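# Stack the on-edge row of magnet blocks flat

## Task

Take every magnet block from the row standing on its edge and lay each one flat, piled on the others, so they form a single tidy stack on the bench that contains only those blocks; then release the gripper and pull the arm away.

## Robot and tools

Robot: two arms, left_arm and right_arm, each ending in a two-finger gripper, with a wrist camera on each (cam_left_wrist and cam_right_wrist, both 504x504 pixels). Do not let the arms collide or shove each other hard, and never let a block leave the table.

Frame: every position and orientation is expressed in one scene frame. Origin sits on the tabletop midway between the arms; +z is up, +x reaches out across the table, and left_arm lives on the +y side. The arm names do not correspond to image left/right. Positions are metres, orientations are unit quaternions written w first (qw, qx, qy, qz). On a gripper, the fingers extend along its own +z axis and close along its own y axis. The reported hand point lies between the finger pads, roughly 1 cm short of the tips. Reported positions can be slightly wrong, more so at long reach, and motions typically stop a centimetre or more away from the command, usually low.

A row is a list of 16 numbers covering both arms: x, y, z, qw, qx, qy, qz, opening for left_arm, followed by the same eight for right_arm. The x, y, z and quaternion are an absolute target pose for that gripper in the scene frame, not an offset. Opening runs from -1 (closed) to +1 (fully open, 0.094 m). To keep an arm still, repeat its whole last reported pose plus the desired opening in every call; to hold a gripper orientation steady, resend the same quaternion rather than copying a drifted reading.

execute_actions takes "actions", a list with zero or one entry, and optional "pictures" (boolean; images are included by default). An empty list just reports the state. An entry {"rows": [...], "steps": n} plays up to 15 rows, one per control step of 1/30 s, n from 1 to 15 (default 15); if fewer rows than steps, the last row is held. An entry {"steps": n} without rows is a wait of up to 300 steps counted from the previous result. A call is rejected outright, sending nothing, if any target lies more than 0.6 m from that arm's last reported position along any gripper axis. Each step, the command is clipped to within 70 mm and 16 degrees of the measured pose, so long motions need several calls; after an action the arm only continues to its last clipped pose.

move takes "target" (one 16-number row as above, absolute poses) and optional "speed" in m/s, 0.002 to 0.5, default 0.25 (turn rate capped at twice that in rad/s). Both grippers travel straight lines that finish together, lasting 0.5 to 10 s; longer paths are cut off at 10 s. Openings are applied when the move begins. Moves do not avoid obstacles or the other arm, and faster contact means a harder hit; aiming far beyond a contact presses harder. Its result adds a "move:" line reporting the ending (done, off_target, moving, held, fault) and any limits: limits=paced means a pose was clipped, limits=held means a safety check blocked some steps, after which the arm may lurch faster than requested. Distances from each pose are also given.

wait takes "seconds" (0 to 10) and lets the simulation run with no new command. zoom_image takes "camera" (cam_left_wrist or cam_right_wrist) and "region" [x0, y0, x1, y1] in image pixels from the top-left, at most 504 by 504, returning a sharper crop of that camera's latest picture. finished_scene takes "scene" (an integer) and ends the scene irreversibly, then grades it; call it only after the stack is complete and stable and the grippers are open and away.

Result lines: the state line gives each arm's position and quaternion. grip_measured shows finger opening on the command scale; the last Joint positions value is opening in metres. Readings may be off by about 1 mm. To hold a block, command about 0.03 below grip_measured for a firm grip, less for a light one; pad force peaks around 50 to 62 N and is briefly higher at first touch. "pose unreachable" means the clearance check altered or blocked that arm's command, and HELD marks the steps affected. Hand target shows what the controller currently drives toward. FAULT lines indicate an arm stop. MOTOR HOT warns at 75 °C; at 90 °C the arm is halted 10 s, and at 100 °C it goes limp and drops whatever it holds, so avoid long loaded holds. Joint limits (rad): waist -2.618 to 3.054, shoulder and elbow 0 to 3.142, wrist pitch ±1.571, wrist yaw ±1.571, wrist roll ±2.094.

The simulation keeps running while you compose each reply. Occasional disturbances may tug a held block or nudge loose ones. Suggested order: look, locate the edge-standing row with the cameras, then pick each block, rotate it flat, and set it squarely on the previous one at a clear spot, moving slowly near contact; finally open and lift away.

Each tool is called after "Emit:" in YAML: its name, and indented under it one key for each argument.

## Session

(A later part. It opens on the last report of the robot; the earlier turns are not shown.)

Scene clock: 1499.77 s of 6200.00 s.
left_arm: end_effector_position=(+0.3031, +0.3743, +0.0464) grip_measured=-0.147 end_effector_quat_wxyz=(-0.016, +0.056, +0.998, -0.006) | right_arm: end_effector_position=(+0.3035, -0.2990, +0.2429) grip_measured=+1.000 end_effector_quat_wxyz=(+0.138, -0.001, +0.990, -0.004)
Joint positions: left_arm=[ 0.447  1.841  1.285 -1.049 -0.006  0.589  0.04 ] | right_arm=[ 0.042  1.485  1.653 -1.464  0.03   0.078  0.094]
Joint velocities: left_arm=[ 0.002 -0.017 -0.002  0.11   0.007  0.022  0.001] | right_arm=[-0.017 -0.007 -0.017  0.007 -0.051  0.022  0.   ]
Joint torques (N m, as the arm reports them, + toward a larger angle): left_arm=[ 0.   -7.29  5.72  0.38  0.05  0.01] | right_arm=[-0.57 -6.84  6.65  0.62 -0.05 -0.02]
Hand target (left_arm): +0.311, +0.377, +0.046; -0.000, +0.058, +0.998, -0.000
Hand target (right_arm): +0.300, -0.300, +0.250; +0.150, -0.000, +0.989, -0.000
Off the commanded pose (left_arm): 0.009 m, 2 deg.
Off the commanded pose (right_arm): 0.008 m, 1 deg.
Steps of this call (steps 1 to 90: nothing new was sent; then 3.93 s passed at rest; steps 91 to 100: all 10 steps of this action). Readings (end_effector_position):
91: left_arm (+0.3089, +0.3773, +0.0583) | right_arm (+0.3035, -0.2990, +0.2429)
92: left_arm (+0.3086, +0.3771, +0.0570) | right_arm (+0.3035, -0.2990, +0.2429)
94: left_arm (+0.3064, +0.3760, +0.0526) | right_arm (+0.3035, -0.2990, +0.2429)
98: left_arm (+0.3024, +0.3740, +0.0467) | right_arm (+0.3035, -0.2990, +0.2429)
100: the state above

Emit:
execute_actions:
  actions:
    - {"rows": [[0.307,0.386,0.048, 0,0.0576,0.9983,0, -0.08, 0.3,-0.3,0.25, 0.15,0,0.989,0, 1],[0.307,0.386,0.048, 0,0.0576,0.9983,0, -0.08, 0.3,-0.3,0.25, 0.15,0,0.989,0, 1],[0.309,0.379,0.048, 0,0.0576,0.9983,0, -0.12, 0.3,-0.3,0.25, 0.15,0,0.989,0, 1]], "steps": 9}

Scene clock: 1503.07 s of 6200.00 s.
left_arm: end_effector_position=(+0.3047, +0.3782, +0.0463) grip_measured=-0.117 end_effector_quat_wxyz=(-0.010, +0.057, +0.998, -0.003) | right_arm: end_effector_position=(+0.3035, -0.2990, +0.2429) grip_measured=+1.000 end_effector_quat_wxyz=(+0.138, -0.001, +0.990, -0.004)
Joint positions: left_arm=[ 0.456  1.841  1.285 -1.035 -0.006  0.599  0.041] | right_arm=[ 0.042  1.485  1.653 -1.464  0.03   0.078  0.094]
Joint velocities: left_arm=[-0.022 -0.007 -0.002 -0.007  0.007  0.066  0.001] | right_arm=[-0.027 -0.007  0.007 -0.022 -0.007 -0.007  0.   ]
Joint torques (N m, as the arm reports them, + toward a larger angle): left_arm=[-0.13 -7.64  5.73  0.37  0.06 -0.02] | right_arm=[-0.47 -6.86  6.67  0.59 -0.05 -0.03]
Hand target (left_arm): +0.309, +0.379, +0.048; -0.000, +0.057, +0.998, -0.000
Hand target (right_arm): +0.300, -0.300, +0.250; +0.150, -0.000, +0.989, -0.000
Off the commanded pose (left_arm): 0.005 m, 1 deg.
Off the commanded pose (right_arm): 0.008 m, 1 deg.
Steps of this call (steps 1 to 90: nothing new was sent; steps 91 to 99: all 9 steps of this action). Readings (end_effector_position):
91: left_arm (+0.3058, +0.3763, +0.0463) | right_arm (+0.3035, -0.2990, +0.2429)
92: left_arm (+0.3052, +0.3773, +0.0463) | right_arm (+0.3035, -0.2990, +0.2429)
94: left_arm (+0.3047, +0.3782, +0.0463) | right_arm (+0.3035, -0.2990, +0.2429)
98: left_arm (+0.3047, +0.3782, +0.0463) | right_arm (+0.3035, -0.2990, +0.2429)
99: the state above

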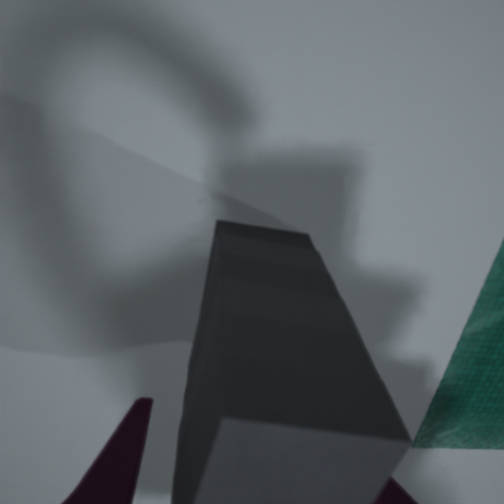

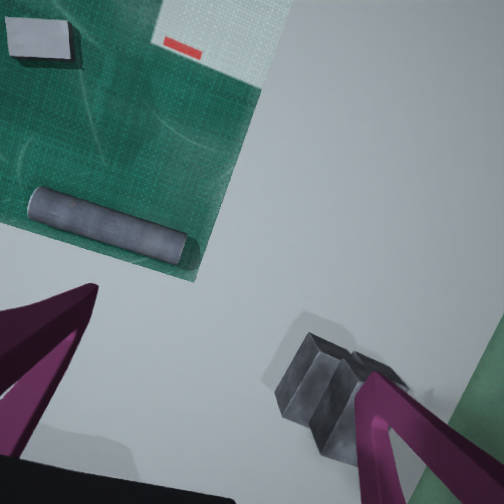

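Now (0.3047, 0.3782, 0.0463). Squeeze.

Emit:
execute_actions:
  actions:
    - {"rows": [[0.309,0.379,0.048, 0,0.0576,0.9983,0, -0.25, 0.3,-0.3,0.25, 0.15,0,0.989,0, 1],[0.309,0.379,0.048, 0,0.0576,0.9983,0, -0.29, 0.3,-0.3,0.25, 0.15,0,0.989,0, 1],[0.309,0.379,0.048, 0,0.0576,0.9983,0, -0.32, 0.3,-0.3,0.25, 0.15,0,0.989,0, 1],[0.309,0.379,0.048, 0,0.0576,0.9983,0, -0.35, 0.3,-0.3,0.25, 0.15,0,0.989,0, 1],[0.309,0.379,0.048, 0,0.0576,0.9983,0, -0.37, 0.3,-0.3,0.25, 0.15,0,0.989,0, 1],[0.309,0.379,0.048, 0,0.0576,0.9983,0, -0.39, 0.3,-0.3,0.25, 0.15,0,0.989,0, 1],[0.309,0.379,0.048, 0,0.0576,0.9983,0, -0.41, 0.3,-0.3,0.25, 0.15,0,0.989,0, 1],[0.309,0.379,0.048, 0,0.0576,0.9983,0, -0.43, 0.3,-0.3,0.25, 0.15,0,0.989,0, 1],[0.309,0.379,0.048, 0,0.0576,0.9983,0, -0.45, 0.3,-0.3,0.25, 0.15,0,0.989,0, 1],[0.309,0.379,0.048, 0,0.0576,0.9983,0, -0.46, 0.3,-0.3,0.25, 0.15,0,0.989,0, 1],[0.309,0.379,0.048, 0,0.0576,0.9983,0, -0.47, 0.3,-0.3,0.25, 0.15,0,0.989,0, 1],[0.309,0.379,0.048, 0,0.0576,0.9983,0, -0.48, 0.3,-0.3,0.25, 0.15,0,0.989,0, 1],[0.309,0.379,0.048, 0,0.0576,0.9983,0, -0.50, 0.3,-0.3,0.25, 0.15,0,0.989,0, 1]], "steps": 15}

Scene clock: 1510.03 s of 6200.00 s.
left_arm: end_effector_position=(+0.3048, +0.3783, +0.0463) grip_measured=-0.471 end_effector_quat_wxyz=(-0.010, +0.057, +0.998, -0.003) | right_arm: end_effector_position=(+0.3035, -0.2990, +0.2429) grip_measured=+1.000 end_effector_quat_wxyz=(+0.138, -0.001, +0.990, -0.004)
Joint positions: left_arm=[ 0.456  1.841  1.285 -1.035 -0.006  0.599  0.025] | right_arm=[ 0.042  1.485  1.653 -1.464  0.03   0.078  0.094]
Joint velocities: left_arm=[ 0.007 -0.027 -0.007 -0.007 -0.037 -0.051 -0.   ] | right_arm=[-0.007  0.007 -0.002  0.022  0.007 -0.037  0.   ]
Joint torques (N m, as the arm reports them, + toward a larger angle): left_arm=[-0.15 -7.65  5.68  0.37  0.06 -0.02] | right_arm=[-0.56 -6.81  6.64  0.61 -0.05 -0.04]
Hand target (left_arm): +0.309, +0.379, +0.048; +0.000, +0.058, +0.998, -0.000
Hand target (right_arm): +0.300, -0.300, +0.250; +0.150, -0.000, +0.989, -0.000
Off the commanded pose (left_arm): 0.005 m, 1 deg.
Off the commanded pose (right_arm): 0.008 m, 1 deg.
Steps of this call (steps 1 to 90: nothing new was sent; then 3.47 s passed at rest; steps 91 to 105: all 15 steps of this action). Readings (end_effector_position):
91: left_arm (+0.3047, +0.3782, +0.0463) | right_arm (+0.3035, -0.2990, +0.2429)
92: left_arm (+0.3047, +0.3782, +0.0463) | right_arm (+0.3035, -0.2990, +0.2429)
94: left_arm (+0.3047, +0.3782, +0.0463) | right_arm (+0.3035, -0.2990, +0.2429)
98: left_arm (+0.3047, +0.3782, +0.0463) | right_arm (+0.3035, -0.2990, +0.2429)
105: the state above

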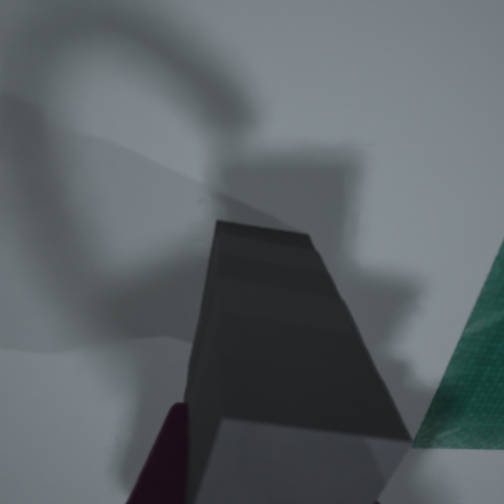

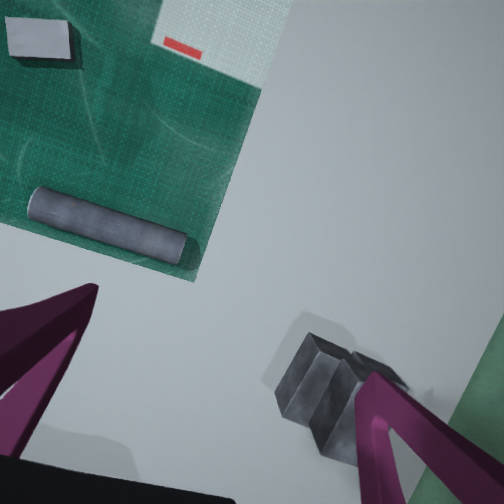

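Emit:
execute_actions:
  actions:
    - {"rows": [[0.309,0.379,0.048, 0,0.0576,0.9983,0, -0.40, 0.3,-0.3,0.25, 0.15,0,0.989,0, 1],[0.309,0.379,0.048, 0,0.0576,0.9983,0, -0.3, 0.3,-0.3,0.25, 0.15,0,0.989,0, 1],[0.309,0.379,0.048, 0,0.0576,0.9983,0, -0.15, 0.3,-0.3,0.25, 0.15,0,0.989,0, 1],[0.309,0.379,0.048, 0,0.0576,0.9983,0, -0.15, 0.3,-0.3,0.25, 0.15,0,0.989,0, 1],[0.312,0.3805,0.045, 0,0.0576,0.9983,0, -0.15, 0.3,-0.3,0.25, 0.15,0,0.989,0, 1],[0.312,0.3805,0.042, 0,0.0576,0.9983,0, -0.15, 0.3,-0.3,0.25, 0.15,0,0.989,0, 1],[0.312,0.3805,0.039, 0,0.0576,0.9983,0, -0.15, 0.3,-0.3,0.25, 0.15,0,0.989,0, 1],[0.312,0.3805,0.036, 0,0.0576,0.9983,0, -0.15, 0.3,-0.3,0.25, 0.15,0,0.989,0, 1],[0.312,0.3805,0.033, 0,0.0576,0.9983,0, -0.15, 0.3,-0.3,0.25, 0.15,0,0.989,0, 1],[0.312,0.3805,0.030, 0,0.0576,0.9983,0, -0.15, 0.3,-0.3,0.25, 0.15,0,0.989,0, 1],[0.312,0.3805,0.027, 0,0.0576,0.9983,0, -0.15, 0.3,-0.3,0.25, 0.15,0,0.989,0, 1],[0.312,0.3805,0.024, 0,0.0576,0.9983,0, -0.15, 0.3,-0.3,0.25, 0.15,0,0.989,0, 1]], "steps": 15}

Scene clock: 1518.03 s of 6200.00 s.
left_arm: end_effector_position=(+0.3029, +0.3773, +0.0246) grip_measured=-0.152 end_effector_quat_wxyz=(-0.018, +0.057, +0.998, -0.008) | right_arm: end_effector_position=(+0.3035, -0.2990, +0.2429) grip_measured=+1.000 end_effector_quat_wxyz=(+0.138, -0.001, +0.990, -0.004)
Joint positions: left_arm=[ 0.456  1.879  1.243 -0.974 -0.006  0.599  0.04 ] | right_arm=[ 0.042  1.485  1.653 -1.464  0.03   0.078  0.094]
Joint velocities: left_arm=[-0.007  0.095 -0.09   0.066  0.022 -0.007 -0.   ] | right_arm=[-0.017 -0.022  0.007 -0.051  0.022 -0.125  0.   ]
Joint torques (N m, as the arm reports them, + toward a larger angle): left_arm=[-0.2  -8.08  5.8   0.42  0.07 -0.01] | right_arm=[-0.57 -6.74  6.67  0.6  -0.04 -0.06]
Hand target (left_arm): +0.312, +0.380, +0.024; -0.000, +0.058, +0.998, -0.000
Hand target (right_arm): +0.300, -0.300, +0.250; +0.150, -0.000, +0.989, -0.000
Off the commanded pose (left_arm): 0.010 m, 2 deg.
Off the commanded pose (right_arm): 0.008 m, 1 deg.
Steps of this call (steps 1 to 90: nothing new was sent; then 4.50 s passed at rest; steps 91 to 105: all 15 steps of this action). Readings (end_effector_position):
91: left_arm (+0.3048, +0.3783, +0.0463) | right_arm (+0.3035, -0.2990, +0.2429)
92: left_arm (+0.3048, +0.3783, +0.0463) | right_arm (+0.3035, -0.2990, +0.2429)
94: left_arm (+0.3048, +0.3783, +0.0463) | right_arm (+0.3035, -0.2990, +0.2429)
98: left_arm (+0.3066, +0.3792, +0.0442) | right_arm (+0.3035, -0.2990, +0.2429)
105: the state above

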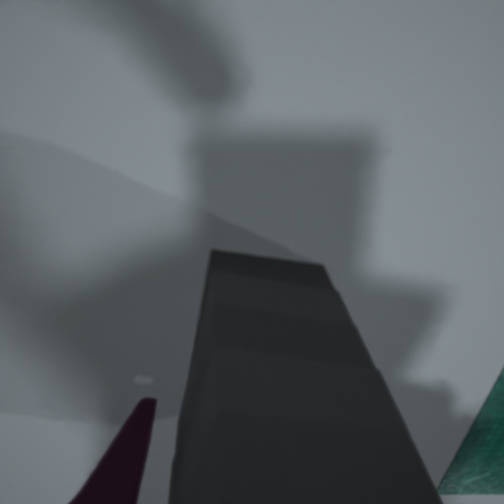

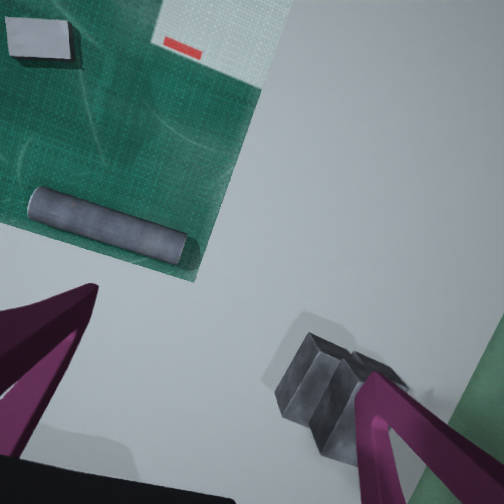

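Emit:
execute_actions:
  actions:
    - {"rows": [[0.315,0.382,0.021, 0,0.0576,0.9983,0, -0.2, 0.3,-0.3,0.25, 0.15,0,0.989,0, 1],[0.315,0.382,0.018, 0,0.0576,0.9983,0, -0.2, 0.3,-0.3,0.25, 0.15,0,0.989,0, 1]], "steps": 10}
  pictures: false

Scene clock: 1521.27 s of 6200.00 s.
left_arm: end_effector_position=(+0.3084, +0.3801, +0.0173) grip_measured=-0.198 end_effector_quat_wxyz=(-0.013, +0.057, +0.998, -0.004) | right_arm: end_effector_position=(+0.3035, -0.2990, +0.2429) grip_measured=+1.000 end_effector_quat_wxyz=(+0.138, -0.001, +0.990, -0.004)
Joint positions: left_arm=[ 0.456  1.9    1.24  -0.937 -0.006  0.599  0.038] | right_arm=[ 0.042  1.485  1.653 -1.464  0.03   0.078  0.094]
Joint velocities: left_arm=[-0.017 -0.022  0.002 -0.051  0.037 -0.066  0.   ] | right_arm=[ 0.022  0.007  0.002 -0.007 -0.051 -0.007  0.   ]
Joint torques (N m, as the arm reports them, + toward a larger angle): left_arm=[-0.19 -7.53  5.8   0.38  0.04 -0.01] | right_arm=[-0.55 -6.85  6.68  0.6  -0.05 -0.05]
Hand target (left_arm): +0.315, +0.382, +0.018; -0.000, +0.057, +0.998, -0.000
Hand target (right_arm): +0.300, -0.300, +0.250; +0.150, -0.000, +0.989, -0.000
Off the commanded pose (left_arm): 0.007 m, 2 deg.
Off the commanded pose (right_arm): 0.008 m, 1 deg.
Steps of this call (steps 1 to 87: nothing new was sent; steps 88 to 97: all 10 steps of this action). Readings (end_effector_position):
88: left_arm (+0.3062, +0.3790, +0.0224) | right_arm (+0.3035, -0.2990, +0.2429)
89: left_arm (+0.3065, +0.3792, +0.0219) | right_arm (+0.3035, -0.2990, +0.2429)
91: left_arm (+0.3076, +0.3798, +0.0203) | right_arm (+0.3035, -0.2990, +0.2429)
95: left_arm (+0.3081, +0.3800, +0.0174) | right_arm (+0.3035, -0.2990, +0.2429)
97: the state above

Emit:
execute_actions:
  actions:
    - {"rows": [[0.311,0.380,0.020, 0,0.0576,0.9983,0, -0.2, 0.3,-0.3,0.25, 0.15,0,0.989,0, 1]], "steps": 8}
  pictures: false

Scene clock: 1525.00 s of 6200.00 s.
left_arm: end_effector_position=(+0.3060, +0.3789, +0.0150) grip_measured=-0.198 end_effector_quat_wxyz=(-0.015, +0.057, +0.998, -0.006) | right_arm: end_effector_position=(+0.3035, -0.2990, +0.2429) grip_measured=+1.000 end_effector_quat_wxyz=(+0.138, -0.001, +0.990, -0.004)
Joint positions: left_arm=[ 0.456  1.9    1.229 -0.933 -0.006  0.599  0.038] | right_arm=[ 0.042  1.485  1.653 -1.464  0.03   0.078  0.094]
Joint velocities: left_arm=[ 0.002 -0.002  0.002  0.022 -0.051  0.037 -0.   ] | right_arm=[-0.012 -0.017 -0.012 -0.007  0.037  0.037  0.   ]
Joint torques (N m, as the arm reports them, + toward a larger angle): left_arm=[-0.22 -9.08  5.21  0.34  0.06 -0.03] | right_arm=[-0.57 -6.77  6.63  0.62 -0.06 -0.04]
Hand target (left_arm): +0.311, +0.380, +0.020; -0.000, +0.058, +0.998, -0.000
Hand target (right_arm): +0.300, -0.300, +0.250; +0.150, -0.000, +0.989, -0.000
Off the commanded pose (left_arm): 0.007 m, 2 deg.
Off the commanded pose (right_arm): 0.008 m, 1 deg.
Steps of this call (steps 1 to 90: nothing new was sent; then 0.47 s passed at rest; steps 91 to 98: all 8 steps of this action). Readings (end_effector_position):
91: left_arm (+0.3088, +0.3804, +0.0170) | right_arm (+0.3035, -0.2990, +0.2429)
92: left_arm (+0.3082, +0.3801, +0.0166) | right_arm (+0.3035, -0.2990, +0.2429)
94: left_arm (+0.3068, +0.3793, +0.0156) | right_arm (+0.3035, -0.2990, +0.2429)
98: the state above

Now (0.306, 0.3789, 0.015) — within 0.7 mm. Squeeze.

Emit:
execute_actions:
  actions:
    - {"rows": [[0.311,0.380,0.020, 0,0.0576,0.9983,0, -0.28, 0.3,-0.3,0.25, 0.15,0,0.989,0, 1],[0.311,0.380,0.020, 0,0.0576,0.9983,0, -0.31, 0.3,-0.3,0.25, 0.15,0,0.989,0, 1],[0.311,0.380,0.020, 0,0.0576,0.9983,0, -0.34, 0.3,-0.3,0.25, 0.15,0,0.989,0, 1],[0.311,0.380,0.020, 0,0.0576,0.9983,0, -0.36, 0.3,-0.3,0.25, 0.15,0,0.989,0, 1],[0.311,0.380,0.020, 0,0.0576,0.9983,0, -0.38, 0.3,-0.3,0.25, 0.15,0,0.989,0, 1],[0.311,0.380,0.020, 0,0.0576,0.9983,0, -0.40, 0.3,-0.3,0.25, 0.15,0,0.989,0, 1],[0.311,0.380,0.020, 0,0.0576,0.9983,0, -0.42, 0.3,-0.3,0.25, 0.15,0,0.989,0, 1],[0.311,0.380,0.020, 0,0.0576,0.9983,0, -0.44, 0.3,-0.3,0.25, 0.15,0,0.989,0, 1],[0.311,0.380,0.020, 0,0.0576,0.9983,0, -0.45, 0.3,-0.3,0.25, 0.15,0,0.989,0, 1],[0.311,0.380,0.020, 0,0.0576,0.9983,0, -0.46, 0.3,-0.3,0.25, 0.15,0,0.989,0, 1],[0.311,0.380,0.020, 0,0.0576,0.9983,0, -0.47, 0.3,-0.3,0.25, 0.15,0,0.989,0, 1],[0.311,0.380,0.020, 0,0.0576,0.9983,0, -0.48, 0.3,-0.3,0.25, 0.15,0,0.989,0, 1],[0.311,0.380,0.020, 0,0.0576,0.9983,0, -0.50, 0.3,-0.3,0.25, 0.15,0,0.989,0, 1]], "steps": 15}

Scene clock: 1533.20 s of 6200.00 s.
left_arm: end_effector_position=(+0.3059, +0.3780, +0.0150) grip_measured=-0.471 end_effector_quat_wxyz=(-0.015, +0.057, +0.998, -0.008) | right_arm: end_effector_position=(+0.3035, -0.2990, +0.2429) grip_measured=+1.000 end_effector_quat_wxyz=(+0.138, -0.001, +0.990, -0.004)
Joint positions: left_arm=[ 0.456  1.9    1.229 -0.935 -0.002  0.599  0.025] | right_arm=[ 0.042  1.485  1.653 -1.464  0.03   0.078  0.094]
Joint velocities: left_arm=[-0.002  0.012  0.007 -0.066 -0.022 -0.007  0.001] | right_arm=[0.002 0.017 0.002 0.022 0.022 0.022 0.   ]
Joint torques (N m, as the arm reports them, + toward a larger angle): left_arm=[-0.21 -8.98  5.14  0.39  0.03 -0.03] | right_arm=[-0.49 -6.9   6.68  0.61 -0.06 -0.04]
Hand target (left_arm): +0.311, +0.380, +0.020; +0.000, +0.057, +0.998, -0.000
Hand target (right_arm): +0.300, -0.300, +0.250; +0.150, -0.000, +0.989, -0.000
Off the commanded pose (left_arm): 0.007 m, 2 deg.
Off the commanded pose (right_arm): 0.008 m, 1 deg.
Steps of this call (steps 1 to 90: nothing new was sent; then 4.70 s passed at rest; steps 91 to 105: all 15 steps of this action). Readings (end_effector_position):
91: left_arm (+0.3060, +0.3789, +0.0150) | right_arm (+0.3035, -0.2990, +0.2429)
92: left_arm (+0.3060, +0.3789, +0.0150) | right_arm (+0.3035, -0.2990, +0.2429)
94: left_arm (+0.3060, +0.3788, +0.0150) | right_arm (+0.3035, -0.2990, +0.2429)
98: left_arm (+0.3059, +0.3780, +0.0150) | right_arm (+0.3035, -0.2990, +0.2429)
105: the state above

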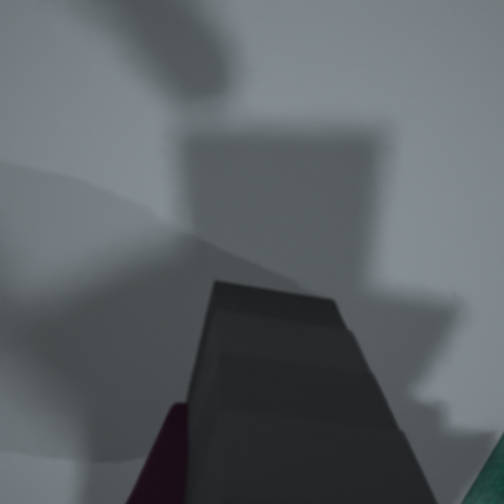

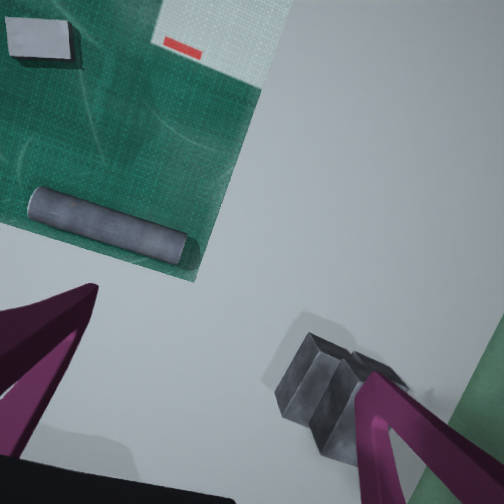

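Emit:
execute_actions:
  actions:
    - {"rows": [[0.311,0.380,0.020, 0,0.0576,0.9983,0, -0.42, 0.3,-0.3,0.25, 0.15,0,0.989,0, 1],[0.311,0.380,0.020, 0,0.0576,0.9983,0, -0.3, 0.3,-0.3,0.25, 0.15,0,0.989,0, 1],[0.311,0.380,0.020, 0,0.0576,0.9983,0, -0.15, 0.3,-0.3,0.25, 0.15,0,0.989,0, 1],[0.311,0.380,0.020, 0,0.0576,0.9983,0, -0.1, 0.3,-0.3,0.25, 0.15,0,0.989,0, 1],[0.311,0.380,0.020, 0,0.0576,0.9983,0, -0.1, 0.3,-0.3,0.25, 0.15,0,0.989,0, 1],[0.311,0.380,0.020, 0,0.0576,0.9983,0, -0.1, 0.3,-0.3,0.25, 0.15,0,0.989,0, 1],[0.311,0.380,0.035, 0,0.0576,0.9983,0, -0.1, 0.3,-0.3,0.25, 0.15,0,0.989,0, 1],[0.311,0.380,0.050, 0,0.0576,0.9983,0, -0.1, 0.3,-0.3,0.25, 0.15,0,0.989,0, 1],[0.311,0.380,0.065, 0,0.0576,0.9983,0, -0.1, 0.3,-0.3,0.25, 0.15,0,0.989,0, 1],[0.311,0.380,0.075, 0,0.0576,0.9983,0, -0.1, 0.3,-0.3,0.25, 0.15,0,0.989,0, 1]], "steps": 15}
  pictures: false

Emit:
move:
  target: [0.315,0.379,0.145, 0,0.0576,0.9983,0, -0.1, 0.3,-0.3,0.25, 0.15,0,0.989,0, 1]
  speed: 0.1

Emit:
zoom_image:
  camera: "cam_left_wrist"
  region: [150, 130, 330, 370]

Scene clock: 1540.23 s of 6200.00 s.
left_arm: end_effector_position=(+0.3153, +0.3829, +0.0626) grip_measured=-0.103 end_effector_quat_wxyz=(+0.006, +0.057, +0.998, +0.004) | right_arm: end_effector_position=(+0.3035, -0.2990, +0.2429) grip_measured=+1.000 end_effector_quat_wxyz=(+0.138, -0.001, +0.990, -0.004)
Joint positions: left_arm=[ 0.456  1.834  1.343 -1.066 -0.002  0.599  0.042] | right_arm=[ 0.042  1.485  1.653 -1.464  0.03   0.078  0.094]
Joint velocities: left_arm=[-0.012 -0.134  0.261 -0.242 -0.037 -0.051  0.001] | right_arm=[-0.002 -0.017  0.002 -0.037  0.037 -0.051  0.   ]
Joint torques (N m, as the arm reports them, + toward a larger angle): left_arm=[-0.15 -8.    6.73  0.    0.02 -0.02] | right_arm=[-0.57 -6.8   6.62  0.61 -0.06 -0.02]
Hand target (left_arm): +0.311, +0.380, +0.075; +0.001, +0.057, +0.998, +0.000
Hand target (right_arm): +0.300, -0.300, +0.250; +0.150, -0.000, +0.989, -0.000
Off the commanded pose (left_arm): 0.013 m, 1 deg.
Off the commanded pose (right_arm): 0.008 m, 1 deg.
Steps of this call (steps 1 to 90: nothing new was sent; then 3.53 s passed at rest; steps 91 to 105: all 15 steps of this action). Readings (end_effector_position):
91: left_arm (+0.3059, +0.3780, +0.0150) | right_arm (+0.3035, -0.2990, +0.2429)
92: left_arm (+0.3061, +0.3781, +0.0150) | right_arm (+0.3035, -0.2990, +0.2429)
94: left_arm (+0.3062, +0.3781, +0.0150) | right_arm (+0.3035, -0.2990, +0.2429)
98: left_arm (+0.3046, +0.3773, +0.0167) | right_arm (+0.3035, -0.2990, +0.2429)
105: the state above

Scene clock: 1542.10 s of 6200.00 s.
left_arm: end_effector_position=(+0.3104, +0.3804, +0.1319) grip_measured=-0.103 end_effector_quat_wxyz=(-0.015, +0.056, +0.998, -0.008) | right_arm: end_effector_position=(+0.3035, -0.2990, +0.2429) grip_measured=+1.000 end_effector_quat_wxyz=(+0.138, -0.001, +0.990, -0.004)
Joint positions: left_arm=[ 0.456  1.829  1.614 -1.39  -0.002  0.597  0.042] | right_arm=[ 0.042  1.485  1.653 -1.464  0.03   0.078  0.094]
Joint velocities: left_arm=[ 0.012 -0.002 -0.012 -0.066 -0.022 -0.007  0.   ] | right_arm=[-0.002 -0.002 -0.027  0.007  0.066 -0.051  0.   ]
Joint torques (N m, as the arm reports them, + toward a larger angle): left_arm=[-0.87 -8.94  8.33  0.08  0.01 -0.07] | right_arm=[-0.55 -6.84  6.64  0.62 -0.04 -0.04]
Hand target (left_arm): +0.315, +0.379, +0.145; +0.000, +0.058, +0.998, +0.000
Hand target (right_arm): +0.300, -0.300, +0.250; +0.150, -0.000, +0.989, -0.000
Off the commanded pose (left_arm): 0.014 m, 2 deg.
Off the commanded pose (right_arm): 0.008 m, 1 deg.
move: off_target (left_arm)

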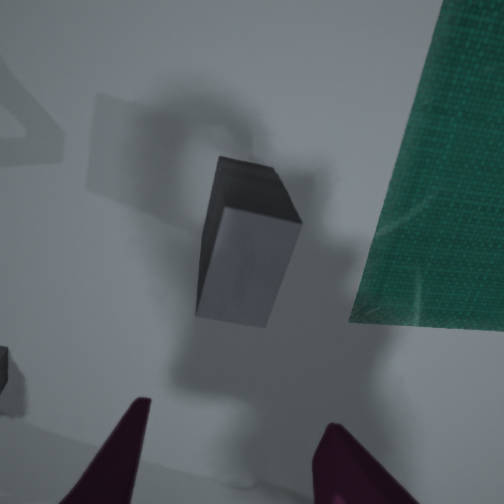

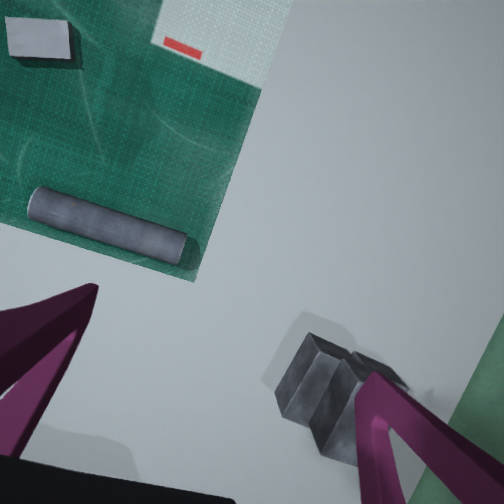

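Region (150, 130, 330, 370) of cam_left_wrist's 504x504 image, scaled by 2.100, with more detail than that image has; it fills the left 378 columns of this view, and the rest is white.

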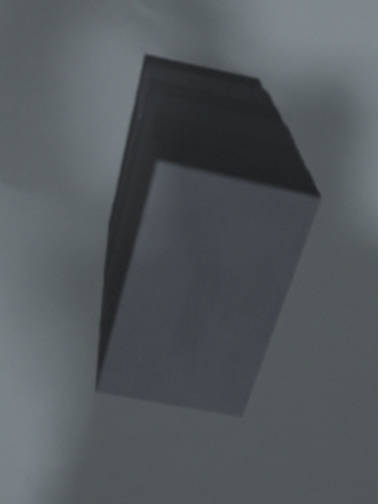

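Emit:
move:
  target: [0.24,0.30,0.26, 0,0.0576,0.9983,0, 0.5, 0.3,-0.3,0.25, 0.15,0,0.989,0, 1]
  speed: 0.2

Scene clock: 1546.57 s of 6200.00 s.
left_arm: end_effector_position=(+0.2413, +0.3029, +0.2592) grip_measured=+0.497 end_effector_quat_wxyz=(+0.123, +0.055, +0.990, +0.051) | right_arm: end_effector_position=(+0.3035, -0.2990, +0.2429) grip_measured=+1.000 end_effector_quat_wxyz=(+0.138, -0.001, +0.990, -0.004)
Joint positions: left_arm=[ 0.301  1.31   1.589 -1.584 -0.002  0.442  0.07 ] | right_arm=[ 0.042  1.485  1.653 -1.464  0.03   0.078  0.094]
Joint velocities: left_arm=[ 0.022 -0.002 -0.002 -0.037  0.007 -0.022  0.   ] | right_arm=[-0.012 -0.007 -0.002 -0.022 -0.022 -0.095  0.   ]
Joint torques (N m, as the arm reports them, + toward a larger angle): left_arm=[-1.01 -3.    5.37  0.67 -0.02 -0.1 ] | right_arm=[-0.59 -6.79  6.68  0.6  -0.04 -0.03]
Hand target (left_arm): +0.240, +0.300, +0.260; +0.124, +0.056, +0.989, +0.050
Hand target (right_arm): +0.300, -0.300, +0.250; +0.150, -0.000, +0.989, -0.000
Off the commanded pose (left_arm): 0.003 m, 15 deg.
Off the commanded pose (right_arm): 0.008 m, 1 deg.
joint sent to its limit (left arm) — the command would take joint 4 (wrist pitch) past its lower limit, so that joint was sent only as far as its limit.
After step 90, 0.10 s passed at rest.
move: off_target (left_arm)

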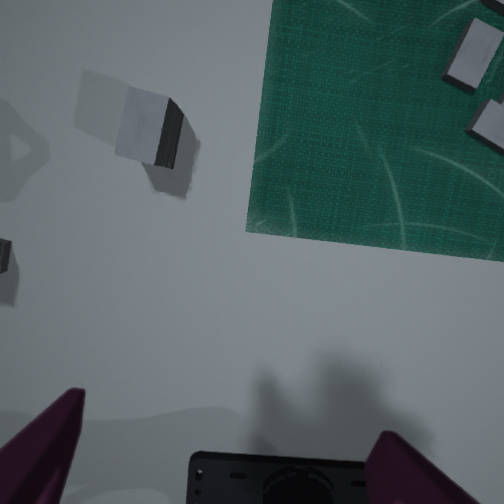

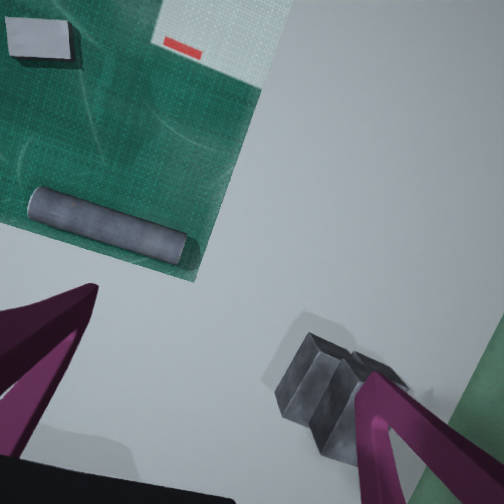

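Emit:
zoom_image:
  camera: "cam_left_wrist"
  region: [70, 60, 220, 210]

Region (70, 60, 220, 210) of cam_left_wrist's 504x504 image, scaled by 3.360, with more detail than that image has.

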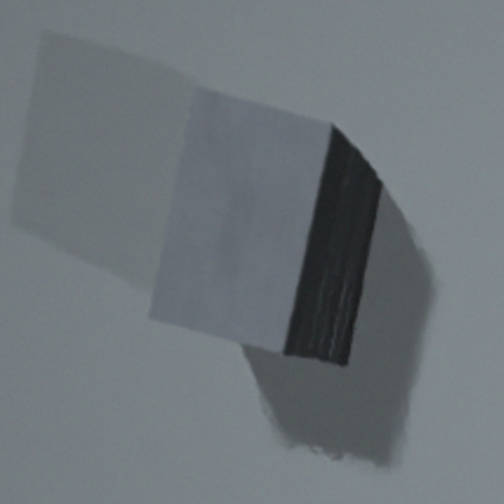

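Emit:
finished_scene:
  scene: 1

The scene is finished: the task was done.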